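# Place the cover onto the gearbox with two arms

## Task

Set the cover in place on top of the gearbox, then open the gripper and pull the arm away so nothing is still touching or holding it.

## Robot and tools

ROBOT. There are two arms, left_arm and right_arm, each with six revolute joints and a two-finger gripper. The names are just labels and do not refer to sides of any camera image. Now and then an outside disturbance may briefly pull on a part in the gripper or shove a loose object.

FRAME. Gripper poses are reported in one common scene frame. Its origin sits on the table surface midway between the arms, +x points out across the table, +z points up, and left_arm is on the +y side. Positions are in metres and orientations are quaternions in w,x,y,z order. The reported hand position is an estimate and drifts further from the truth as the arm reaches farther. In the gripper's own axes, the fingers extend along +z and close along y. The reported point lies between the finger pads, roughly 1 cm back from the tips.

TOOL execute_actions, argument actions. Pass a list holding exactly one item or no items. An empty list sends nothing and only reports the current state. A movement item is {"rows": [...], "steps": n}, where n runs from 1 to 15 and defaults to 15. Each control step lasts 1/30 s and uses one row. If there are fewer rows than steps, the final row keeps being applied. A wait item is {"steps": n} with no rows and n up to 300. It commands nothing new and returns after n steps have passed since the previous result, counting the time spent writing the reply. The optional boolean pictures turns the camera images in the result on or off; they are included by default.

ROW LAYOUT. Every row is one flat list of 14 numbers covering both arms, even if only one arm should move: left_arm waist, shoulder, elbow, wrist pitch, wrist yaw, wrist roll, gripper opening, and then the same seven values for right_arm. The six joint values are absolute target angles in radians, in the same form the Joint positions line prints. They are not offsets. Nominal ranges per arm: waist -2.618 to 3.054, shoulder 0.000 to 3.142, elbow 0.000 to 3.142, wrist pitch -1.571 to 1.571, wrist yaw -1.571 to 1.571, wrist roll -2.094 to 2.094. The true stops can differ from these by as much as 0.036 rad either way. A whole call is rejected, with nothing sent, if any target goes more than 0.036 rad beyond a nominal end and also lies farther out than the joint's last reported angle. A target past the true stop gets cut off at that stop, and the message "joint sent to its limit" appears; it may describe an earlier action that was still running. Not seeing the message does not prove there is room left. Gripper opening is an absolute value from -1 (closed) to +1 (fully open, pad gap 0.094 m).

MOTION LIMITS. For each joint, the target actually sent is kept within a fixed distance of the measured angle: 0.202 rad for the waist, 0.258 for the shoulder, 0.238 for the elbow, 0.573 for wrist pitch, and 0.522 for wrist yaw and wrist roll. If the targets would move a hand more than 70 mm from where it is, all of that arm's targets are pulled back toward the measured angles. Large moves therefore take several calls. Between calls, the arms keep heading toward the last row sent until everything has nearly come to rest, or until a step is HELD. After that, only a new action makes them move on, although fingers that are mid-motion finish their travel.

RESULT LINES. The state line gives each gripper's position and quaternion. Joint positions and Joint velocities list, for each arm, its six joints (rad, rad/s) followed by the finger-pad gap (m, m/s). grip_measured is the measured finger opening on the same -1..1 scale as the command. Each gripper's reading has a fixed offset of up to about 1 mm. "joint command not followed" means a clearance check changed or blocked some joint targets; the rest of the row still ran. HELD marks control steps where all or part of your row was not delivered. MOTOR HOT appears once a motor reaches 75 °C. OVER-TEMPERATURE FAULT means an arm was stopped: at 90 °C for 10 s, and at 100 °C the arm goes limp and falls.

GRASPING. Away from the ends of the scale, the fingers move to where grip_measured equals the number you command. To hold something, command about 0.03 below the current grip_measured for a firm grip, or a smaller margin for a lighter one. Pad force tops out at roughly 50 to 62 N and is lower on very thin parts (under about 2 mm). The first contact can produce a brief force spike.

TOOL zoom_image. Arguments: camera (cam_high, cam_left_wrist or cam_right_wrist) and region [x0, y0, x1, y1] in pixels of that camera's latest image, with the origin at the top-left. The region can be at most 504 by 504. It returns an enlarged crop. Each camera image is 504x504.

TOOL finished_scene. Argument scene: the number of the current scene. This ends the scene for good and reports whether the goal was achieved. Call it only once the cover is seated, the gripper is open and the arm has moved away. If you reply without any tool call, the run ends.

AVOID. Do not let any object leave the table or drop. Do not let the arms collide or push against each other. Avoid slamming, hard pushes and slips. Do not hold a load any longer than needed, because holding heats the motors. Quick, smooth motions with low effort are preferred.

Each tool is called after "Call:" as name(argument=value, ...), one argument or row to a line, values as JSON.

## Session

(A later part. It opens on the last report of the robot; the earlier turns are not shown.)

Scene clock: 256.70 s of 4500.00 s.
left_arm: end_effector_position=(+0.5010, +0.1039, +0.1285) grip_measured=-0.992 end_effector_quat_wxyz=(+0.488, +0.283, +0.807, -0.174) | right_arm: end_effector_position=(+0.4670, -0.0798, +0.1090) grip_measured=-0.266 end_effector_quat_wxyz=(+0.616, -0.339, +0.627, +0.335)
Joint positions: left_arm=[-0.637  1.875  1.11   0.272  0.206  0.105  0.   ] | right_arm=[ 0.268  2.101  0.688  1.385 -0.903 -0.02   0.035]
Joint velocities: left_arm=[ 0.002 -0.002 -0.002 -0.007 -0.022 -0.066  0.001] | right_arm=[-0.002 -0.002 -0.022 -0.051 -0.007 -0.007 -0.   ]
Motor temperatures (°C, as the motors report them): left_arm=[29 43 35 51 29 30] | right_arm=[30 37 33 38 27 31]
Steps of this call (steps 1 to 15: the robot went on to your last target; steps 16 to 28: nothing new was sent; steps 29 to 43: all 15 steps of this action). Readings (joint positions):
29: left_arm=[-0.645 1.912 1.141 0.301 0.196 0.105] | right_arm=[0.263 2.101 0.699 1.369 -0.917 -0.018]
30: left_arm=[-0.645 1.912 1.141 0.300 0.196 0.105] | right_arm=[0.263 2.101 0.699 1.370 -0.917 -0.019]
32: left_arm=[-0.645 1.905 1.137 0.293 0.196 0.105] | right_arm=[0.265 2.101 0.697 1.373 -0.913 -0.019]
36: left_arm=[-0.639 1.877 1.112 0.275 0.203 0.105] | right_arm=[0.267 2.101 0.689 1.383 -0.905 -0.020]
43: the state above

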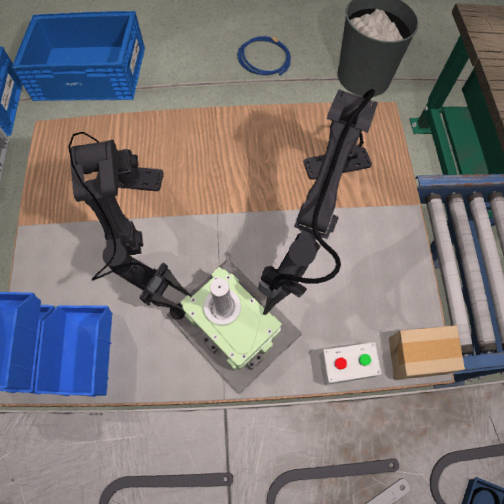

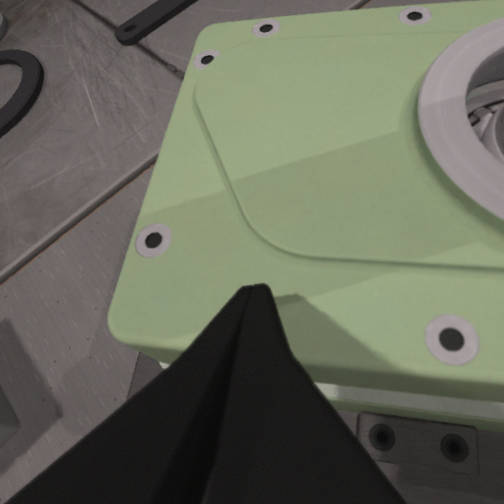

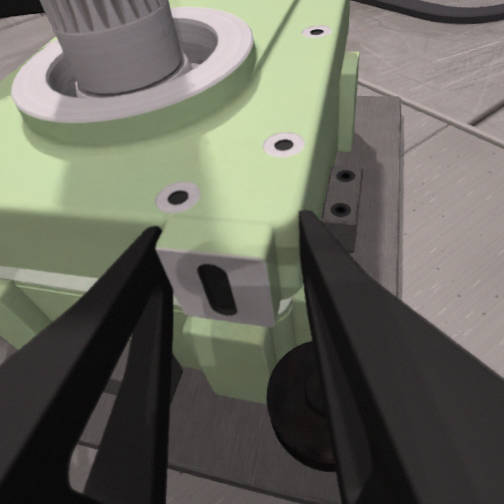

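Call:
execute_actions(
  actions=[
    {"rows":[[-0.63,1.8,1.0,0.4,0.2,0.10,-1,0.27,2.075,0.655,1.38,-0.91,-0.02,-0.4],[-0.63,1.76,0.93,0.45,0.2,0.10,-1,0.27,2.075,0.655,1.38,-0.91,-0.02,-0.4],[-0.63,1.72,0.88,0.5,0.2,0.10,-0.5,0.27,2.075,0.655,1.38,-0.91,-0.02,-0.4],[-0.65,1.7,0.86,0.5,0.18,0.10,0,0.27,2.075,0.655,1.38,-0.91,-0.02,-0.4],[-0.68,1.7,0.86,0.5,0.15,0.08,0.5,0.27,2.075,0.655,1.38,-0.91,-0.02,-0.4],[-0.72,1.7,0.86,0.5,0.1,0.06,1,0.27,2.075,0.655,1.38,-0.91,-0.02,-0.4],[-0.76,1.7,0.86,0.5,0.06,0.04,1,0.27,2.075,0.655,1.38,-0.91,-0.02,-0.4],[-0.8,1.7,0.86,0.5,0.02,0.02,1,0.27,2.075,0.655,1.38,-0.91,-0.02,-0.4],[-0.84,1.7,0.86,0.5,-0.03,0,1,0.27,2.075,0.655,1.38,-0.91,-0.02,-0.4],[-0.88,1.7,0.86,0.5,-0.07,0,1,0.27,2.075,0.655,1.38,-0.91,-0.02,-0.4],[-0.91,1.7,0.86,0.5,-0.1,0,1,0.27,2.075,0.655,1.38,-0.91,-0.02,-0.4]]},
  ],
  pictures=false,
)

Call:
execute_actions(
  actions=[
    {"rows":[[-0.91,1.74,0.95,0.48,-0.1,0,1,0.27,2.075,0.655,1.38,-0.91,-0.02,-0.4],[-0.91,1.77,1.0,0.47,-0.1,0,1,0.27,2.075,0.655,1.38,-0.91,-0.02,-0.4],[-0.91,1.80,1.05,0.46,-0.1,0,1,0.27,2.075,0.655,1.38,-0.91,-0.02,-0.4],[-0.91,1.83,1.09,0.45,-0.1,0,1,0.27,2.075,0.655,1.38,-0.91,-0.02,-0.4],[-0.91,1.86,1.13,0.44,-0.1,0,1,0.27,2.075,0.655,1.38,-0.91,-0.02,-0.4],[-0.91,1.89,1.16,0.43,-0.1,0,1,0.27,2.075,0.655,1.38,-0.91,-0.02,-0.4],[-0.91,1.91,1.17,0.43,-0.1,0,1,0.27,2.075,0.655,1.38,-0.91,-0.02,-0.4]]},
  ],
)

Scene clock: 259.73 s of 4500.00 s.
left_arm: end_effector_position=(+0.4073, +0.0372, +0.1404) grip_measured=+1.000 end_effector_quat_wxyz=(+0.527, +0.301, +0.773, -0.185) | right_arm: end_effector_position=(+0.4665, -0.0797, +0.1080) grip_measured=-0.266 end_effector_quat_wxyz=(+0.614, -0.337, +0.629, +0.336)
Joint positions: left_arm=[-0.925  1.723  0.869  0.468 -0.024  0.024  0.094] | right_arm=[ 0.269  2.101  0.686  1.384 -0.9   -0.016  0.035]
Joint velocities: left_arm=[-0.061 -0.012  0.017  0.037 -0.388 -0.081  0.   ] | right_arm=[-0.007  0.012  0.007  0.081 -0.095 -0.022 -0.001]
Motor temperatures (°C, as the motors report them): left_arm=[29 43 35 50 29 30] | right_arm=[30 38 33 38 27 31]
Steps of this call (steps 1 to 15: the robot went on to your last target; steps 16 to 76: nothing new was sent; steps 77 to 91: all 15 steps of this action). Readings (joint positions):
77: left_arm=[-0.637 1.867 1.097 0.296 0.205 0.105] | right_arm=[0.268 2.101 0.688 1.385 -0.903 -0.020]
78: left_arm=[-0.637 1.847 1.056 0.331 0.204 0.105] | right_arm=[0.268 2.101 0.687 1.384 -0.903 -0.019]
80: left_arm=[-0.638 1.780 0.946 0.384 0.202 0.105] | right_arm=[0.269 2.101 0.686 1.384 -0.901 -0.017]
84: left_arm=[-0.705 1.723 0.869 0.420 0.122 0.076] | right_arm=[0.269 2.101 0.686 1.384 -0.900 -0.016]
91: the state above

Scene clock: 260.23 s of 4500.00 s.
left_arm: end_effector_position=(+0.4653, +0.0047, +0.1610) grip_measured=+1.000 end_effector_quat_wxyz=(+0.558, +0.269, +0.767, -0.171) | right_arm: end_effector_position=(+0.4665, -0.0797, +0.1080) grip_measured=-0.266 end_effector_quat_wxyz=(+0.614, -0.337, +0.629, +0.336)
Joint positions: left_arm=[-0.919  1.913  1.146  0.44  -0.089  0.009  0.094] | right_arm=[ 0.269  2.101  0.686  1.384 -0.9   -0.016  0.035]
Joint velocities: left_arm=[ 0.012  0.007 -0.007 -0.066 -0.022 -0.022  0.   ] | right_arm=[-0.002  0.007  0.007  0.007  0.022 -0.095 -0.002]
Motor temperatures (°C, as the motors report them): left_arm=[29 43 35 50 29 30] | right_arm=[30 38 33 38 27 31]
Steps of this call (steps 1 to 15: all 15 steps of this action). Readings (joint positions):
1: left_arm=[-0.926 1.725 0.875 0.466 -0.035 0.021] | right_arm=[0.269 2.101 0.686 1.384 -0.900 -0.016]
2: left_arm=[-0.923 1.735 0.894 0.460 -0.047 0.018] | right_arm=[0.269 2.101 0.686 1.384 -0.900 -0.016]
4: left_arm=[-0.920 1.780 0.973 0.451 -0.064 0.015] | right_arm=[0.269 2.101 0.686 1.384 -0.900 -0.016]
8: left_arm=[-0.919 1.879 1.131 0.453 -0.081 0.011] | right_arm=[0.269 2.101 0.686 1.384 -0.900 -0.016]
15: the state above

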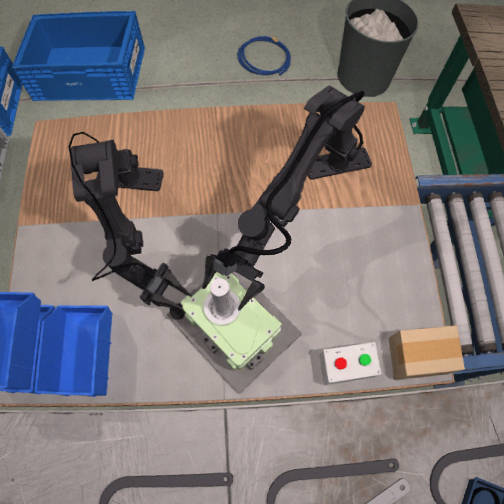

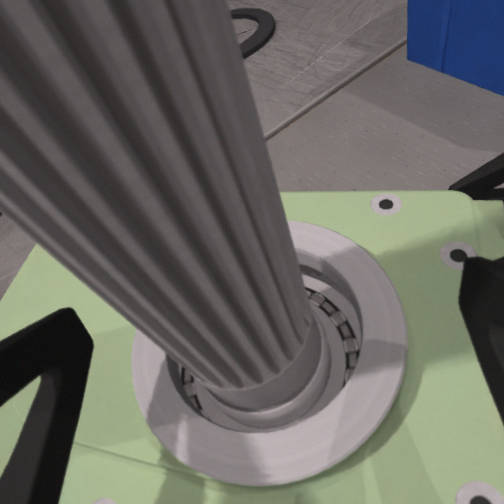

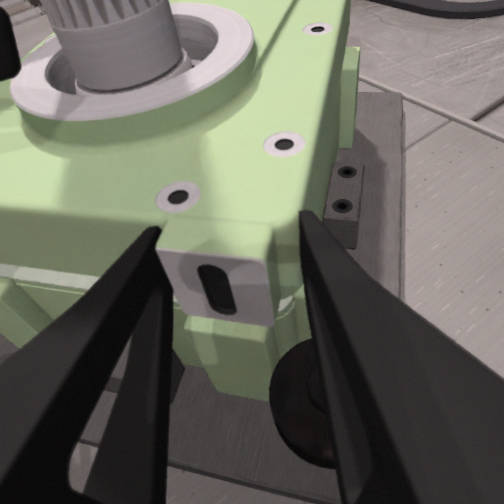

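Call:
execute_actions(
  actions=[
    {"rows":[[-0.895,1.91,1.17,0.43,-0.09,0,1,0.295,2.075,0.685,1.38,-0.895,-0.02,-0.4]]},
  ],
)

Scene clock: 261.33 s of 4500.00 s.
left_arm: end_effector_position=(+0.4713, +0.0121, +0.1608) grip_measured=+1.000 end_effector_quat_wxyz=(+0.559, +0.262, +0.769, -0.166) | right_arm: end_effector_position=(+0.4667, -0.0776, +0.1079) grip_measured=-0.266 end_effector_quat_wxyz=(+0.613, -0.334, +0.631, +0.337)
Joint positions: left_arm=[-0.903  1.913  1.146  0.439 -0.091  0.008  0.094] | right_arm=[ 0.276  2.101  0.686  1.383 -0.89  -0.008  0.035]
Joint velocities: left_arm=[ 0.002 -0.002 -0.007  0.037 -0.037 -0.051  0.   ] | right_arm=[-0.002 -0.007 -0.002 -0.066 -0.095 -0.081  0.001]
Motor temperatures (°C, as the motors report them): left_arm=[29 43 35 50 29 30] | right_arm=[30 38 33 38 27 31]
Steps of this call (steps 1 to 15: the robot went on to your last target; steps 16 to 18: nothing new was sent; steps 19 to 33: all 15 steps of this action). Readings (joint positions):
19: left_arm=[-0.918 1.913 1.146 0.439 -0.091 0.008] | right_arm=[0.271 2.101 0.686 1.384 -0.898 -0.016]
20: left_arm=[-0.916 1.913 1.146 0.439 -0.091 0.008] | right_arm=[0.272 2.101 0.686 1.384 -0.895 -0.015]
22: left_arm=[-0.910 1.913 1.146 0.439 -0.091 0.008] | right_arm=[0.274 2.101 0.686 1.384 -0.893 -0.013]
26: left_arm=[-0.903 1.913 1.146 0.439 -0.091 0.008] | right_arm=[0.276 2.101 0.686 1.383 -0.890 -0.008]
33: the state above

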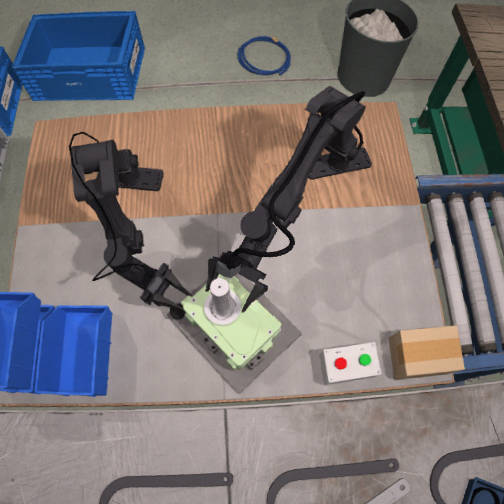

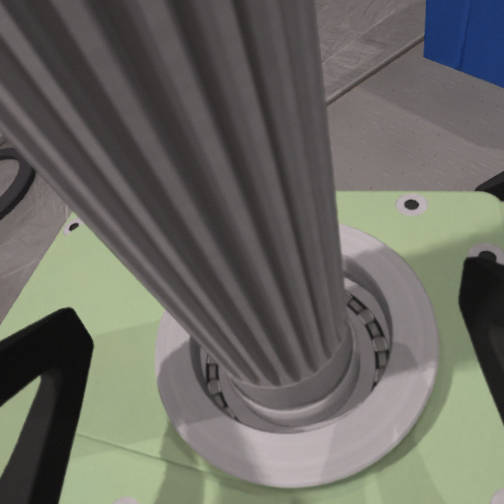

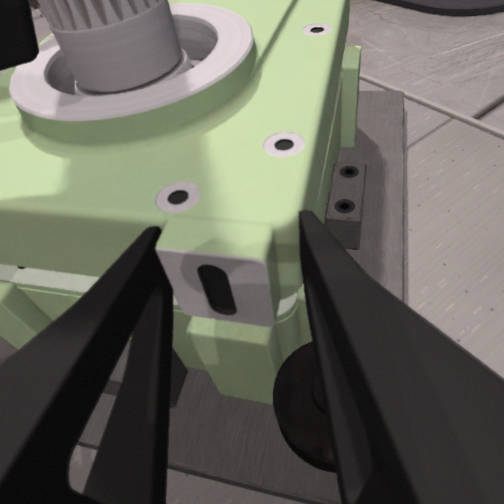

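Call:
execute_actions(
  actions=[
    {"rows":[[-0.925,1.92,1.16,0.43,-0.09,0,1,0.29,2.075,0.685,1.38,-0.895,-0.02,-0.4],[-0.925,1.93,1.16,0.43,-0.09,0,1,0.29,2.075,0.685,1.38,-0.895,-0.02,-0.4],[-0.925,1.94,1.16,0.43,-0.09,0,1,0.29,2.075,0.685,1.38,-0.895,-0.02,-0.4],[-0.925,1.955,1.16,0.43,-0.09,0,1,0.29,2.075,0.685,1.38,-0.895,-0.02,-0.4]]},
  ],
)

Scene clock: 262.73 s of 4500.00 s.
left_arm: end_effector_position=(+0.4676, +0.0056, +0.1366) grip_measured=+1.000 end_effector_quat_wxyz=(+0.541, +0.272, +0.779, -0.162) | right_arm: end_effector_position=(+0.4667, -0.0776, +0.1079) grip_measured=-0.266 end_effector_quat_wxyz=(+0.613, -0.333, +0.632, +0.337)
Joint positions: left_arm=[-0.916  1.957  1.146  0.439 -0.092  0.009  0.094] | right_arm=[ 0.276  2.101  0.686  1.383 -0.89  -0.008  0.035]
Joint velocities: left_arm=[ 0.007 -0.012  0.007  0.066  0.022 -0.066  0.   ] | right_arm=[ 0.002  0.012 -0.002 -0.037  0.007  0.022 -0.001]
Motor temperatures (°C, as the motors report them): left_arm=[29 43 36 50 29 30] | right_arm=[30 38 33 38 27 31]
Steps of this call (steps 1 to 15: the robot went on to your last target; steps 16 to 27: nothing new was sent; steps 28 to 42: all 15 steps of this action). Readings (joint positions):
28: left_arm=[-0.904 1.913 1.146 0.439 -0.091 0.008] | right_arm=[0.276 2.101 0.686 1.383 -0.890 -0.008]
29: left_arm=[-0.906 1.914 1.146 0.439 -0.091 0.008] | right_arm=[0.276 2.101 0.686 1.383 -0.890 -0.008]
31: left_arm=[-0.911 1.921 1.146 0.439 -0.091 0.008] | right_arm=[0.276 2.101 0.686 1.383 -0.890 -0.008]
35: left_arm=[-0.916 1.952 1.146 0.437 -0.091 0.008] | right_arm=[0.276 2.101 0.686 1.383 -0.890 -0.008]
42: the state above

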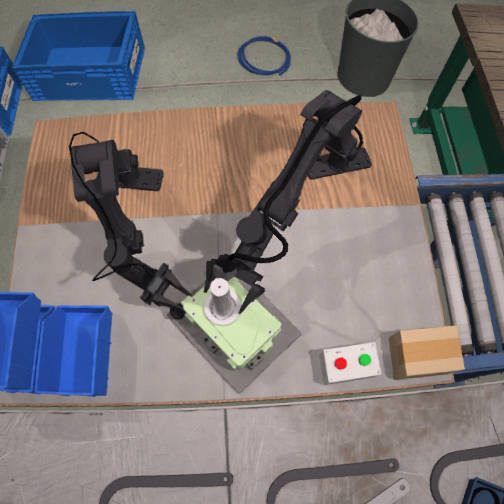

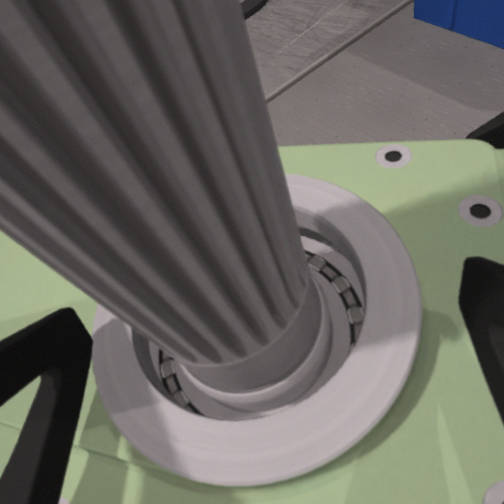

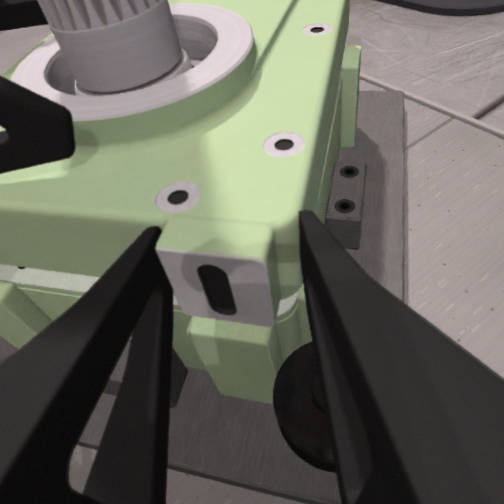

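Too far right; aim −.908.

Call:
execute_actions(
  actions=[
    {"rows":[[-0.899,1.955,1.16,0.43,-0.09,0,1,0.29,2.075,0.685,1.38,-0.895,-0.02,-0.4],[-0.899,1.955,1.16,0.43,-0.09,0,1,0.29,2.075,0.685,1.38,-0.895,-0.02,-0.4],[-0.899,1.955,1.16,0.43,-0.09,0,1,0.29,2.075,0.685,1.38,-0.895,-0.02,-0.4],[-0.899,1.955,1.16,0.43,-0.09,0,1,0.29,2.075,0.685,1.38,-0.895,-0.02,-0.4],[-0.899,1.965,1.17,0.42,-0.09,0,1,0.29,2.075,0.685,1.38,-0.895,-0.02,-0.4],[-0.899,1.97,1.18,0.41,-0.09,0,1,0.29,2.075,0.685,1.38,-0.895,-0.02,-0.4]]},
  ],
  pictures=false,
)

Call:
execute_actions(
  actions=[
    {"rows":[[-0.905,1.97,1.18,0.41,-0.09,0,0.72,0.29,2.075,0.685,1.38,-0.895,-0.02,-0.4]]},
  ],
)

Scene clock: 264.13 s of 4500.00 s.
left_arm: end_effector_position=(+0.4697, +0.0090, +0.1320) grip_measured=+1.000 end_effector_quat_wxyz=(+0.536, +0.270, +0.784, -0.160) | right_arm: end_effector_position=(+0.4667, -0.0776, +0.1075) grip_measured=-0.266 end_effector_quat_wxyz=(+0.613, -0.333, +0.632, +0.338)
Joint positions: left_arm=[-0.909  1.963  1.146  0.432 -0.091  0.005  0.094] | right_arm=[ 0.276  2.101  0.686  1.381 -0.89  -0.008  0.035]
Joint velocities: left_arm=[ 0.002 -0.007 -0.002  0.022 -0.037 -0.007  0.   ] | right_arm=[-0.007 -0.002 -0.007 -0.081  0.037 -0.022  0.001]
Motor temperatures (°C, as the motors report them): left_arm=[29 44 36 50 29 30] | right_arm=[30 38 33 38 27 31]
Steps of this call (steps 1 to 15: the robot went on to your last target; steps 16 to 27: nothing new was sent; steps 28 to 42: all 15 steps of this action). Readings (joint positions):
28: left_arm=[-0.916 1.957 1.146 0.439 -0.092 0.009] | right_arm=[0.276 2.101 0.686 1.383 -0.890 -0.008]
29: left_arm=[-0.915 1.957 1.146 0.439 -0.091 0.009] | right_arm=[0.276 2.101 0.686 1.383 -0.890 -0.008]
31: left_arm=[-0.913 1.957 1.146 0.439 -0.091 0.009] | right_arm=[0.276 2.101 0.686 1.383 -0.890 -0.008]
35: left_arm=[-0.909 1.958 1.146 0.434 -0.091 0.008] | right_arm=[0.276 2.101 0.686 1.383 -0.890 -0.008]
42: the state above

Scene clock: 264.63 s of 4500.00 s.
left_arm: end_effector_position=(+0.4702, +0.0097, +0.1320) grip_measured=+0.780 end_effector_quat_wxyz=(+0.536, +0.268, +0.784, -0.159) | right_arm: end_effector_position=(+0.4666, -0.0774, +0.1075) grip_measured=-0.266 end_effector_quat_wxyz=(+0.613, -0.334, +0.632, +0.338)
Joint positions: left_arm=[-0.908  1.963  1.146  0.432 -0.093  0.003  0.084] | right_arm=[ 0.276  2.101  0.686  1.381 -0.891 -0.008  0.035]
Joint velocities: left_arm=[-0.022 -0.002  0.002  0.066  0.007  0.007 -0.   ] | right_arm=[-0.002 -0.002 -0.007 -0.051 -0.066 -0.037 -0.   ]
Motor temperatures (°C, as the motors report them): left_arm=[29 44 36 50 29 30] | right_arm=[30 38 33 38 27 31]
Steps of this call (steps 1 to 15: all 15 steps of this action). Readings (joint positions):
1: left_arm=[-0.909 1.963 1.146 0.432 -0.091 0.004] | right_arm=[0.276 2.101 0.686 1.381 -0.891 -0.008]
2: left_arm=[-0.908 1.963 1.146 0.432 -0.093 0.003] | right_arm=[0.276 2.101 0.686 1.381 -0.891 -0.008]
4: left_arm=[-0.908 1.963 1.146 0.432 -0.093 0.003] | right_arm=[0.276 2.101 0.686 1.381 -0.891 -0.008]
8: left_arm=[-0.908 1.963 1.146 0.432 -0.093 0.003] | right_arm=[0.276 2.101 0.686 1.381 -0.891 -0.008]
15: the state above

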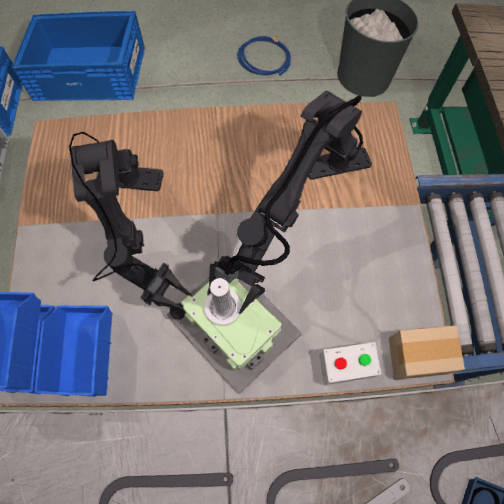

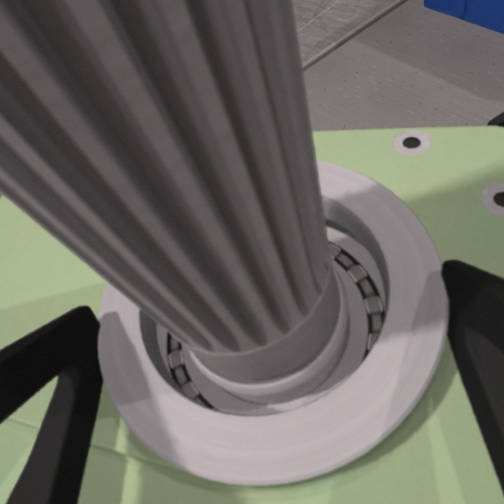

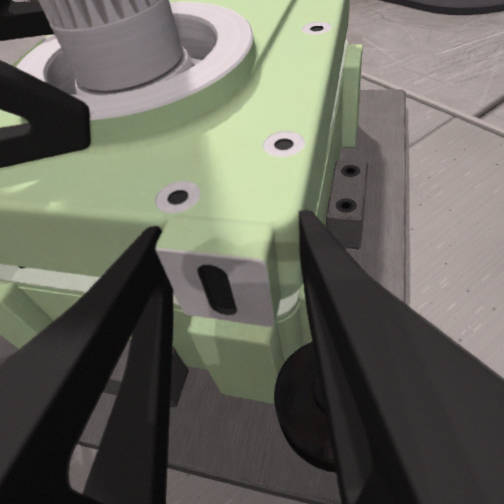

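Call:
execute_actions(
  actions=[
    {"rows":[[-0.905,1.93,1.11,0.43,-0.09,0,0.72,0.297,2.075,0.65,1.39,-0.885,-0.02,-0.4]]},
  ],
)

Call:
zoom_image(
  camera="cam_high",
  region=[160,260,310,400],
)

Scene clock: 266.17 s of 4500.00 s.
left_arm: end_effector_position=(+0.4687, +0.0114, +0.1305) grip_measured=+0.780 end_effector_quat_wxyz=(+0.536, +0.273, +0.783, -0.157) | right_arm: end_effector_position=(+0.4645, -0.0757, +0.1050) grip_measured=-0.266 end_effector_quat_wxyz=(+0.614, -0.335, +0.633, +0.332)
Joint positions: left_arm=[-0.907  1.958  1.134  0.436 -0.09   0.013  0.084] | right_arm=[ 0.285  2.101  0.674  1.386 -0.876 -0.022  0.035]
Joint velocities: left_arm=[ 0.007 -0.042  0.007  0.051 -0.022 -0.037 -0.   ] | right_arm=[-0.027  0.022 -0.007  0.007 -0.066  0.037 -0.   ]
Motor temperatures (°C, as the motors report them): left_arm=[29 44 36 50 29 30] | right_arm=[30 38 33 38 27 31]
Steps of this call (steps 1 to 15: the robot went on to your last target; steps 16 to 31: nothing new was sent; steps 32 to 46: all 15 steps of this action). Readings (joint positions):
32: left_arm=[-0.908 1.962 1.144 0.433 -0.093 0.003] | right_arm=[0.277 2.101 0.684 1.381 -0.890 -0.008]
33: left_arm=[-0.908 1.960 1.141 0.434 -0.093 0.005] | right_arm=[0.279 2.101 0.681 1.383 -0.887 -0.008]
35: left_arm=[-0.907 1.958 1.134 0.436 -0.092 0.012] | right_arm=[0.284 2.101 0.676 1.384 -0.879 -0.017]
39: left_arm=[-0.907 1.958 1.134 0.436 -0.090 0.013] | right_arm=[0.285 2.101 0.674 1.386 -0.876 -0.022]
46: the state above

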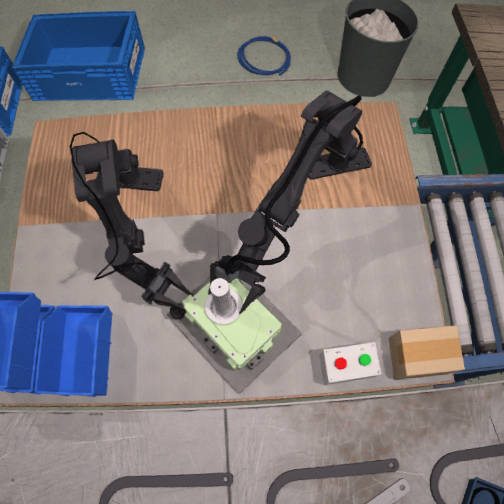

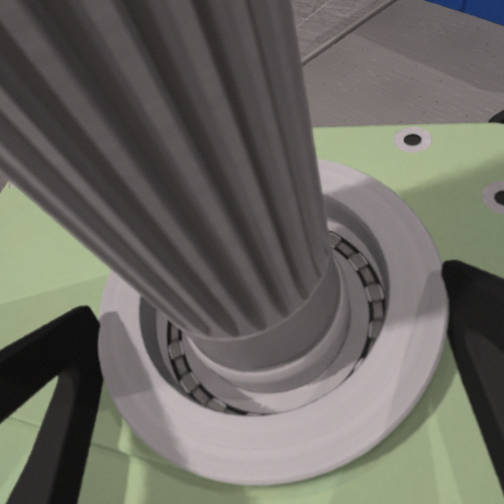

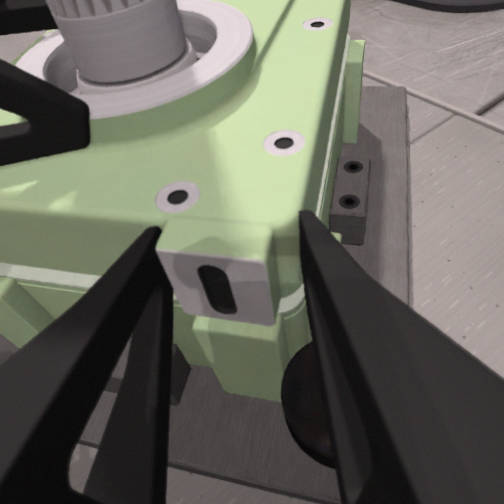

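Region (160, 260, 310, 400) of cam_high's 504x504 image, scaled by 3.360, with more detail than that image has; it fills the top 470 rows of this view, and the rest is white.

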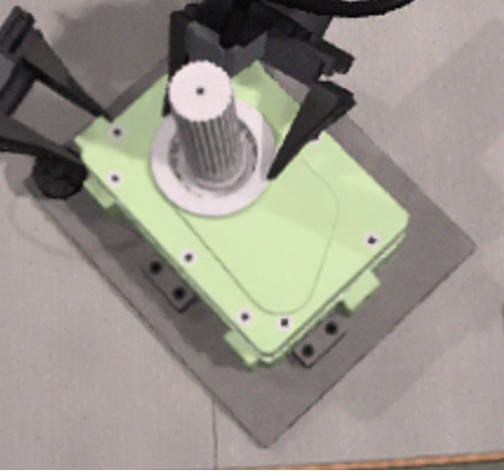

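Call:
execute_actions(
  actions=[
    {"rows":[[-0.905,1.985,1.12,0.43,-0.09,0,0.72,0.29,2.12,0.675,1.39,-0.885,-0.02,-0.4]]},
  ],
)

Scene clock: 267.10 s of 4500.00 s.
left_arm: end_effector_position=(+0.4689, +0.0113, +0.1293) grip_measured=+0.780 end_effector_quat_wxyz=(+0.536, +0.274, +0.783, -0.156) | right_arm: end_effector_position=(+0.4645, -0.0757, +0.1042) grip_measured=-0.266 end_effector_quat_wxyz=(+0.614, -0.335, +0.633, +0.333)
Joint positions: left_arm=[-0.907  1.961  1.134  0.438 -0.091  0.016  0.084] | right_arm=[ 0.285  2.106  0.674  1.393 -0.876 -0.02   0.035]
Joint velocities: left_arm=[ 0.012  0.017 -0.002 -0.007 -0.051  0.007 -0.   ] | right_arm=[-0.007 -0.002  0.002 -0.037 -0.007 -0.007  0.   ]
Motor temperatures (°C, as the motors report them): left_arm=[29 44 36 50 29 30] | right_arm=[30 38 33 38 27 31]
Steps of this call (steps 1 to 13: the robot went on to your last target; steps 14 to 28: all 15 steps of this action). Readings (joint positions):
14: left_arm=[-0.907 1.961 1.134 0.437 -0.090 0.013] | right_arm=[0.285 2.101 0.674 1.386 -0.876 -0.022]
15: left_arm=[-0.907 1.961 1.134 0.438 -0.091 0.016] | right_arm=[0.285 2.104 0.674 1.387 -0.876 -0.022]
17: left_arm=[-0.907 1.961 1.134 0.438 -0.091 0.016] | right_arm=[0.285 2.105 0.674 1.391 -0.876 -0.020]
21: left_arm=[-0.907 1.961 1.134 0.438 -0.091 0.016] | right_arm=[0.285 2.106 0.674 1.393 -0.876 -0.020]
28: the state above

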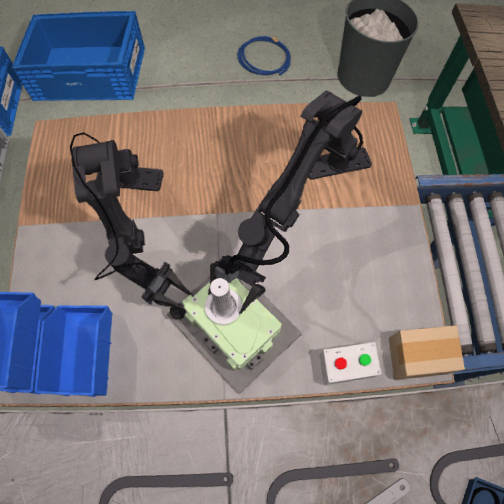

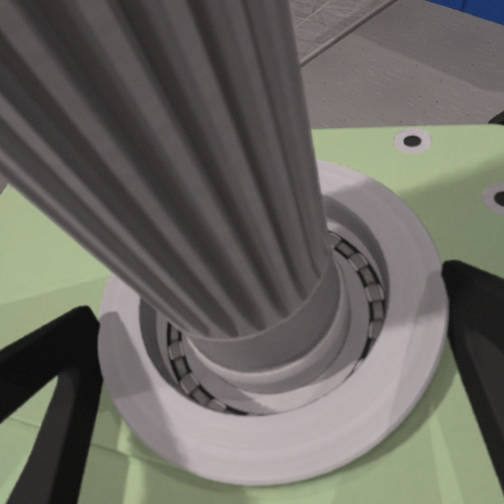

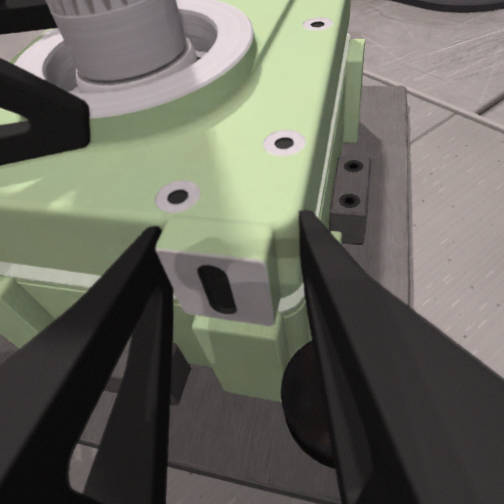

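Call:
execute_actions(
  actions=[
    {"rows":[[-0.905,1.985,1.12,0.43,-0.09,0,0.72,0.265,2.13,0.72,1.38,-0.86,-0.02,-0.4]]},
  ],
)

Call:
zoom_image(
  camera="cam_high",
  region=[160,260,310,400],
)

Scene clock: 268.63 s of 4500.00 s.
left_arm: end_effector_position=(+0.4690, +0.0113, +0.1294) grip_measured=+0.780 end_effector_quat_wxyz=(+0.536, +0.274, +0.783, -0.155) | right_arm: end_effector_position=(+0.4649, -0.0761, +0.1039) grip_measured=-0.266 end_effector_quat_wxyz=(+0.613, -0.336, +0.631, +0.335)
Joint positions: left_arm=[-0.907  1.961  1.134  0.439 -0.091  0.018  0.084] | right_arm=[ 0.281  2.112  0.679  1.397 -0.886 -0.016  0.035]
Joint velocities: left_arm=[-0.012  0.002  0.002 -0.007  0.007 -0.022 -0.001] | right_arm=[ 0.007 -0.012 -0.002 -0.037  0.022  0.022 -0.001]
Motor temperatures (°C, as the motors report them): left_arm=[29 44 36 50 29 30] | right_arm=[30 38 33 38 27 31]
Steps of this call (steps 1 to 15: the robot went on to your last target; steps 16 to 31: nothing new was sent; steps 32 to 46: all 15 steps of this action). Readings (joint positions):
32: left_arm=[-0.907 1.961 1.134 0.438 -0.091 0.016] | right_arm=[0.284 2.107 0.676 1.393 -0.877 -0.019]
33: left_arm=[-0.907 1.961 1.134 0.438 -0.091 0.017] | right_arm=[0.282 2.109 0.678 1.394 -0.882 -0.018]
35: left_arm=[-0.907 1.961 1.134 0.439 -0.091 0.018] | right_arm=[0.281 2.112 0.679 1.396 -0.886 -0.017]
39: left_arm=[-0.907 1.961 1.134 0.439 -0.091 0.018] | right_arm=[0.281 2.112 0.679 1.397 -0.886 -0.016]
46: the state above

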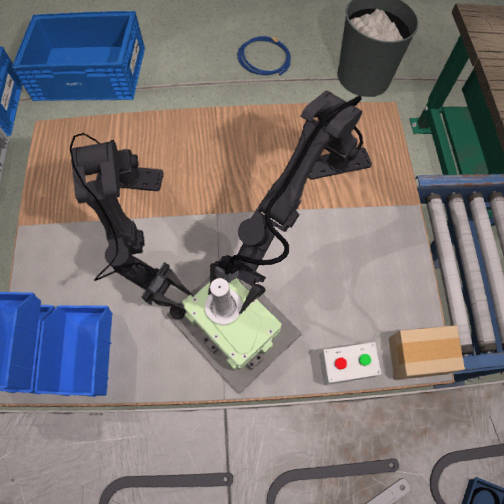

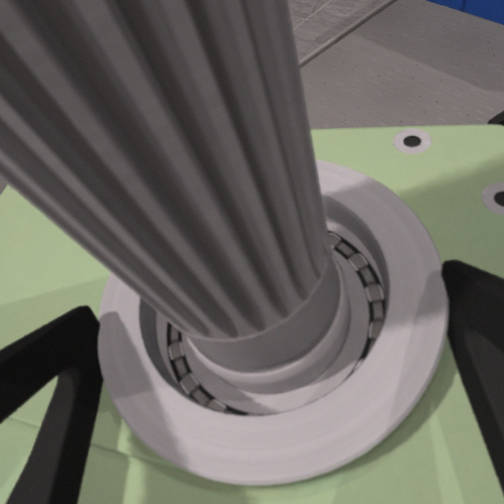

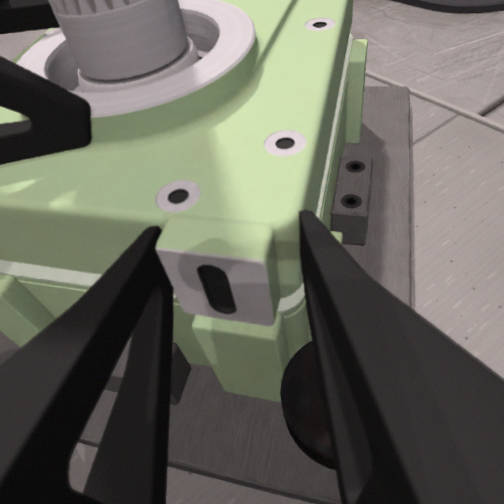

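Region (160, 260, 310, 400) of cam_high's 504x504 image, scaled by 3.360, with more detail than that image has; it fills the top 470 rows of this view, and the rest is white.

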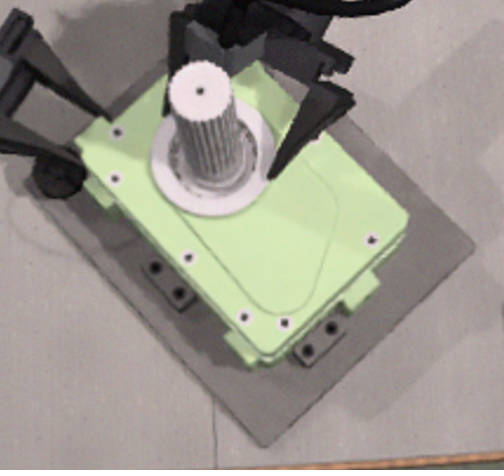

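Call:
execute_actions(
  actions=[
    {"rows":[[-0.905,1.96,1.13,0.43,-0.09,0,1,0.282,2.10,0.68,1.39,-0.885,-0.02,0.1],[-0.905,1.96,1.13,0.43,-0.09,0,1,0.282,2.10,0.68,1.39,-0.885,-0.02,0.1],[-0.905,1.96,1.13,0.43,-0.09,0,1,0.282,2.10,0.68,1.39,-0.885,-0.02,0.1],[-0.905,1.96,1.13,0.43,-0.09,0,1,0.282,2.10,0.68,1.39,-0.885,-0.02,0.1],[-0.905,1.91,1.11,0.43,-0.09,0,1,0.282,2.10,0.68,1.39,-0.885,-0.02,0.1],[-0.905,1.87,1.07,0.45,-0.09,0,1,0.282,2.10,0.68,1.39,-0.885,-0.02,0.1],[-0.905,1.83,1.02,0.47,-0.09,0,1,0.282,2.10,0.68,1.39,-0.885,-0.02,0.1],[-0.905,1.79,0.97,0.49,-0.09,0,1,0.282,2.10,0.68,1.39,-0.885,-0.02,0.1],[-0.905,1.75,0.92,0.51,-0.09,0,1,0.282,2.10,0.68,1.39,-0.885,-0.02,0.1],[-0.905,1.71,0.87,0.53,-0.09,0,1,0.282,2.10,0.68,1.39,-0.885,-0.02,0.1],[-0.905,1.68,0.82,0.55,-0.09,0,1,0.282,2.10,0.68,1.39,-0.885,-0.02,0.1]]},
  ],
  pictures=false,
)

Call:
execute_actions(
  actions=[
    {"rows":[[-0.85,1.68,0.82,0.58,-0.03,0,0.5,0.282,2.10,0.68,1.39,-0.885,-0.02,0.1],[-0.8,1.68,0.82,0.58,0.03,0,0,0.282,2.10,0.68,1.39,-0.885,-0.02,0.1],[-0.75,1.68,0.82,0.58,0.09,0.05,-0.5,0.282,2.10,0.68,1.39,-0.885,-0.02,0.1],[-0.7,1.68,0.82,0.58,0.15,0.05,-1,0.282,2.10,0.68,1.39,-0.885,-0.02,0.1],[-0.65,1.68,0.82,0.58,0.2,0.1,-1,0.282,2.10,0.68,1.39,-0.885,-0.02,0.1],[-0.6,1.68,0.82,0.58,0.25,0.1,-1,0.282,2.10,0.68,1.39,-0.885,-0.02,0.1],[-0.57,1.68,0.82,0.58,0.27,0.1,-1,0.282,2.10,0.68,1.39,-0.885,-0.02,0.1]]},
  ],
  pictures=false,
)

Call:
execute_actions(
  actions=[
    {"rows":[[-0.57,1.80,0.82,0.62,0.27,0.1,-1,0.282,2.10,0.68,1.39,-0.885,-0.02,0.1]]},
  ],
)

Scene clock: 271.20 s of 4500.00 s.
left_arm: end_effector_position=(+0.4167, +0.0570, +0.1504) grip_measured=+1.000 end_effector_quat_wxyz=(+0.550, +0.266, +0.775, -0.163) | right_arm: end_effector_position=(+0.4650, -0.0761, +0.1039) grip_measured=+0.098 end_effector_quat_wxyz=(+0.613, -0.336, +0.631, +0.335)
Joint positions: left_arm=[-0.907  1.69   0.837  0.503 -0.091  0.008  0.094] | right_arm=[ 0.281  2.112  0.679  1.397 -0.886 -0.016  0.052]
Joint velocities: left_arm=[-0.012  0.007 -0.012  0.125  0.11  -0.007  0.   ] | right_arm=[-0.012 -0.012  0.002  0.007 -0.037 -0.051  0.   ]
Motor temperatures (°C, as the motors report them): left_arm=[29 44 36 50 29 30] | right_arm=[30 37 33 38 27 31]
Steps of this call (steps 1 to 15: the robot went on to your last target; steps 16 to 62: nothing new was sent; steps 63 to 77: all 15 steps of this action). Readings (joint positions):
63: left_arm=[-0.907 1.961 1.134 0.439 -0.091 0.017] | right_arm=[0.281 2.112 0.679 1.397 -0.887 -0.016]
64: left_arm=[-0.907 1.961 1.134 0.438 -0.091 0.015] | right_arm=[0.281 2.112 0.679 1.397 -0.886 -0.016]
66: left_arm=[-0.907 1.961 1.134 0.437 -0.091 0.013] | right_arm=[0.281 2.112 0.679 1.397 -0.886 -0.016]
70: left_arm=[-0.907 1.895 1.061 0.445 -0.091 0.010] | right_arm=[0.281 2.112 0.679 1.397 -0.886 -0.016]
77: the state above

Scene clock: 271.70 s of 4500.00 s.
left_arm: end_effector_position=(+0.4791, +0.1522, +0.1639) grip_measured=-0.991 end_effector_quat_wxyz=(+0.572, +0.247, +0.763, -0.174) | right_arm: end_effector_position=(+0.4650, -0.0761, +0.1039) grip_measured=+0.098 end_effector_quat_wxyz=(+0.613, -0.336, +0.631, +0.335)
Joint positions: left_arm=[-0.56   1.69   0.837  0.556  0.228  0.087  0.   ] | right_arm=[ 0.281  2.112  0.679  1.397 -0.886 -0.016  0.052]
Joint velocities: left_arm=[-0.056 -0.022 -0.002 -0.022  0.271  0.051 -0.   ] | right_arm=[-0.012  0.022  0.007 -0.066 -0.007 -0.037 -0.   ]
Motor temperatures (°C, as the motors report them): left_arm=[29 44 36 51 29 30] | right_arm=[30 37 33 38 27 31]
Steps of this call (steps 1 to 15: all 15 steps of this action). Readings (joint positions):
1: left_arm=[-0.902 1.690 0.837 0.511 -0.081 0.008] | right_arm=[0.281 2.112 0.679 1.397 -0.886 -0.016]
2: left_arm=[-0.887 1.690 0.837 0.518 -0.057 0.008] | right_arm=[0.281 2.112 0.679 1.397 -0.886 -0.016]
4: left_arm=[-0.818 1.690 0.837 0.534 0.012 0.021] | right_arm=[0.281 2.112 0.679 1.397 -0.886 -0.016]
8: left_arm=[-0.609 1.690 0.837 0.550 0.143 0.063] | right_arm=[0.281 2.112 0.679 1.397 -0.886 -0.016]
15: the state above

Scene clock: 272.20 s of 4500.00 s.
left_arm: end_effector_position=(+0.4794, +0.1455, +0.1123) grip_measured=-0.992 end_effector_quat_wxyz=(+0.534, +0.260, +0.784, -0.182) | right_arm: end_effector_position=(+0.4650, -0.0761, +0.1039) grip_measured=+0.098 end_effector_quat_wxyz=(+0.613, -0.336, +0.631, +0.335)
Joint positions: left_arm=[-0.562  1.815  0.828  0.601  0.258  0.094  0.   ] | right_arm=[ 0.281  2.112  0.679  1.397 -0.886 -0.016  0.052]
Joint velocities: left_arm=[-0.002  0.007 -0.002 -0.051  0.007  0.037  0.   ] | right_arm=[-0.012 -0.012  0.017  0.037 -0.081 -0.095  0.   ]
Motor temperatures (°C, as the motors report them): left_arm=[29 44 36 51 29 30] | right_arm=[30 37 33 38 27 31]
Steps of this call (steps 1 to 15: all 15 steps of this action). Readings (joint positions):
1: left_arm=[-0.561 1.701 0.837 0.566 0.236 0.089] | right_arm=[0.281 2.112 0.679 1.397 -0.886 -0.016]
2: left_arm=[-0.562 1.720 0.837 0.593 0.242 0.090] | right_arm=[0.281 2.112 0.679 1.397 -0.886 -0.016]
4: left_arm=[-0.562 1.767 0.837 0.604 0.249 0.092] | right_arm=[0.281 2.112 0.679 1.397 -0.886 -0.016]
8: left_arm=[-0.562 1.815 0.830 0.600 0.254 0.093] | right_arm=[0.281 2.112 0.679 1.397 -0.886 -0.016]
15: the state above

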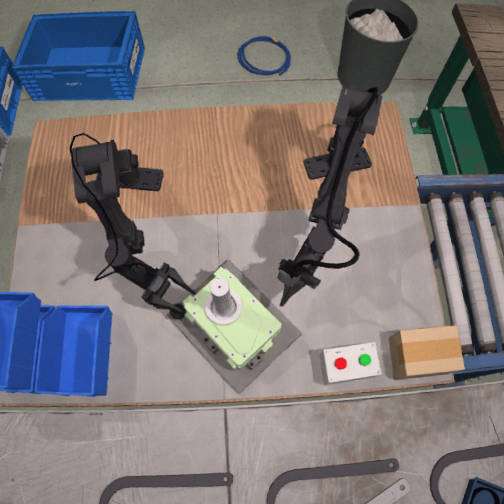

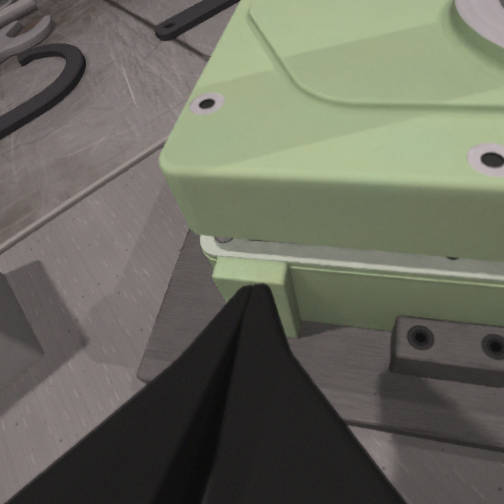

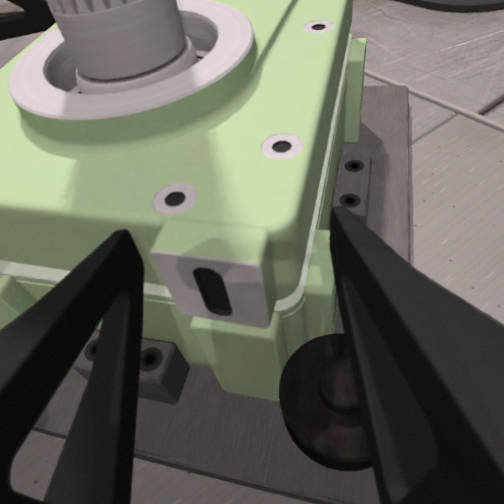

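Call:
execute_actions(
  actions=[
    {"rows":[[-0.57,1.80,0.82,0.62,0.27,0.1,-1,0.255,2.12,0.74,1.37,-0.87,-0.02,0.1]]},
  ],
)

Scene clock: 273.40 s of 4500.00 s.
left_arm: end_effector_position=(+0.4793, +0.1453, +0.1123) grip_measured=-0.992 end_effector_quat_wxyz=(+0.534, +0.260, +0.784, -0.183) | right_arm: end_effector_position=(+0.4708, -0.0792, +0.1061) grip_measured=+0.099 end_effector_quat_wxyz=(+0.615, -0.335, +0.631, +0.334)
Joint positions: left_arm=[-0.562  1.815  0.828  0.601  0.259  0.094  0.   ] | right_arm=[ 0.271  2.114  0.702  1.379 -0.894 -0.017  0.052]
Joint velocities: left_arm=[ 0.007 -0.012 -0.007  0.007  0.022 -0.007 -0.001] | right_arm=[ 0.012 -0.017  0.012  0.022 -0.037 -0.022  0.   ]
Motor temperatures (°C, as the motors report them): left_arm=[29 44 36 51 29 30] | right_arm=[30 37 33 38 27 31]
Steps of this call (steps 1 to 15: the robot went on to your last target; steps 16 to 21: nothing new was sent; steps 22 to 36: all 15 steps of this action). Readings (joint positions):
22: left_arm=[-0.562 1.815 0.828 0.601 0.259 0.094] | right_arm=[0.280 2.112 0.683 1.394 -0.886 -0.016]
23: left_arm=[-0.562 1.815 0.828 0.601 0.259 0.094] | right_arm=[0.276 2.113 0.690 1.389 -0.885 -0.016]
25: left_arm=[-0.562 1.815 0.828 0.601 0.259 0.094] | right_arm=[0.271 2.114 0.701 1.381 -0.892 -0.017]
29: left_arm=[-0.562 1.815 0.828 0.601 0.259 0.094] | right_arm=[0.271 2.114 0.702 1.379 -0.894 -0.017]
36: the state above

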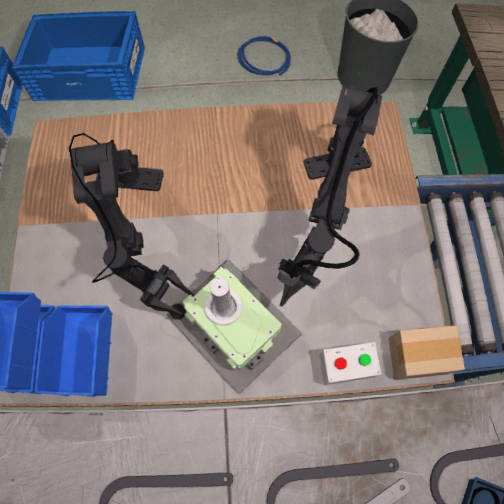

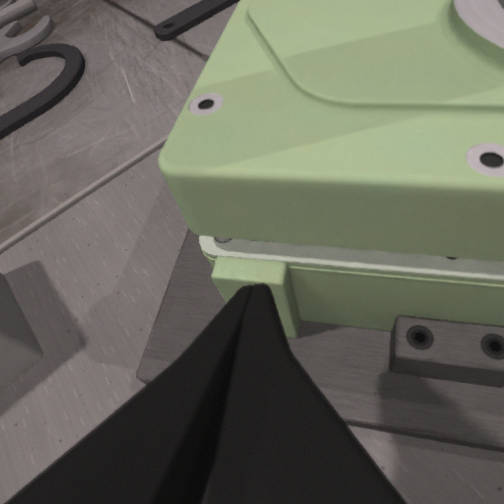

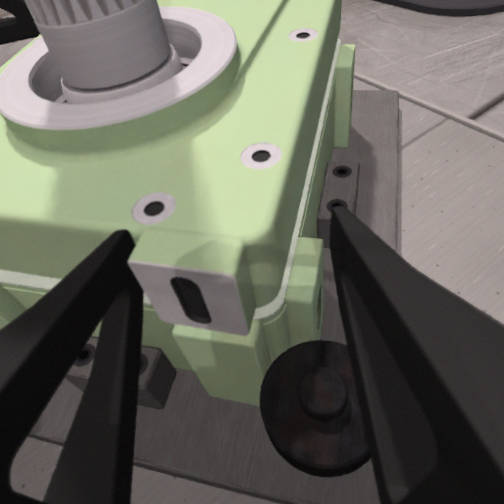

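Slight motion; more.

Call:
execute_actions(
  actions=[
    {"rows":[[-0.57,1.80,0.82,0.62,0.27,0.1,-1,0.235,2.135,0.76,1.36,-0.80,-0.02,0.1]]},
  ],
)

Scene clock: 274.23 s of 4500.00 s.
left_arm: end_effector_position=(+0.4793, +0.1453, +0.1123) grip_measured=-0.992 end_effector_quat_wxyz=(+0.534, +0.260, +0.784, -0.183) | right_arm: end_effector_position=(+0.4719, -0.0797, +0.1058) grip_measured=+0.099 end_effector_quat_wxyz=(+0.614, -0.339, +0.628, +0.337)
Joint positions: left_arm=[-0.562  1.815  0.828  0.601  0.259  0.094  0.   ] | right_arm=[ 0.266  2.122  0.712  1.379 -0.908 -0.017  0.052]
Joint velocities: left_arm=[-0.002  0.012 -0.017 -0.022 -0.022  0.037  0.001] | right_arm=[ 0.017 -0.017  0.002 -0.081 -0.022  0.081 -0.001]
Motor temperatures (°C, as the motors report them): left_arm=[29 44 36 51 29 30] | right_arm=[30 37 33 38 27 31]
Steps of this call (steps 1 to 10: the robot went on to your last target; steps 11 to 25: all 15 steps of this action). Readings (joint positions):
11: left_arm=[-0.562 1.815 0.828 0.601 0.259 0.094] | right_arm=[0.269 2.115 0.703 1.378 -0.892 -0.017]
12: left_arm=[-0.562 1.815 0.828 0.601 0.259 0.094] | right_arm=[0.268 2.119 0.707 1.378 -0.898 -0.017]
14: left_arm=[-0.562 1.815 0.828 0.601 0.259 0.094] | right_arm=[0.266 2.121 0.710 1.379 -0.905 -0.017]
18: left_arm=[-0.562 1.815 0.828 0.601 0.259 0.094] | right_arm=[0.266 2.122 0.711 1.379 -0.908 -0.017]
25: the state above

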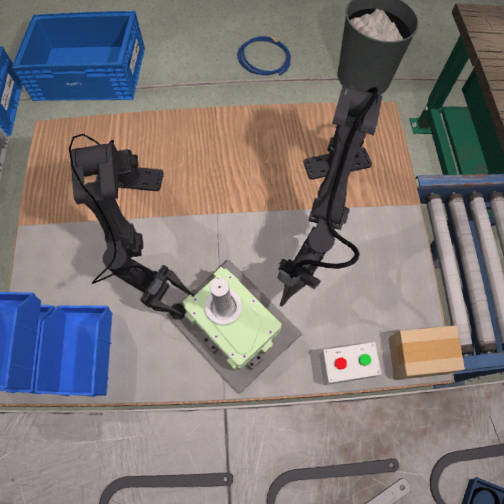

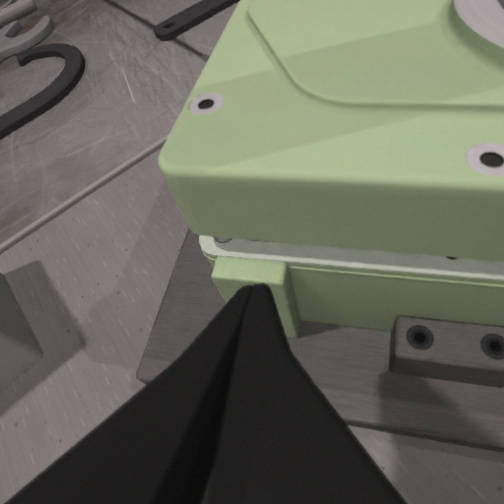

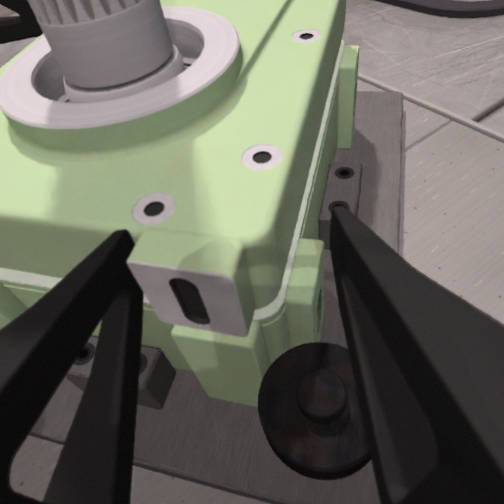

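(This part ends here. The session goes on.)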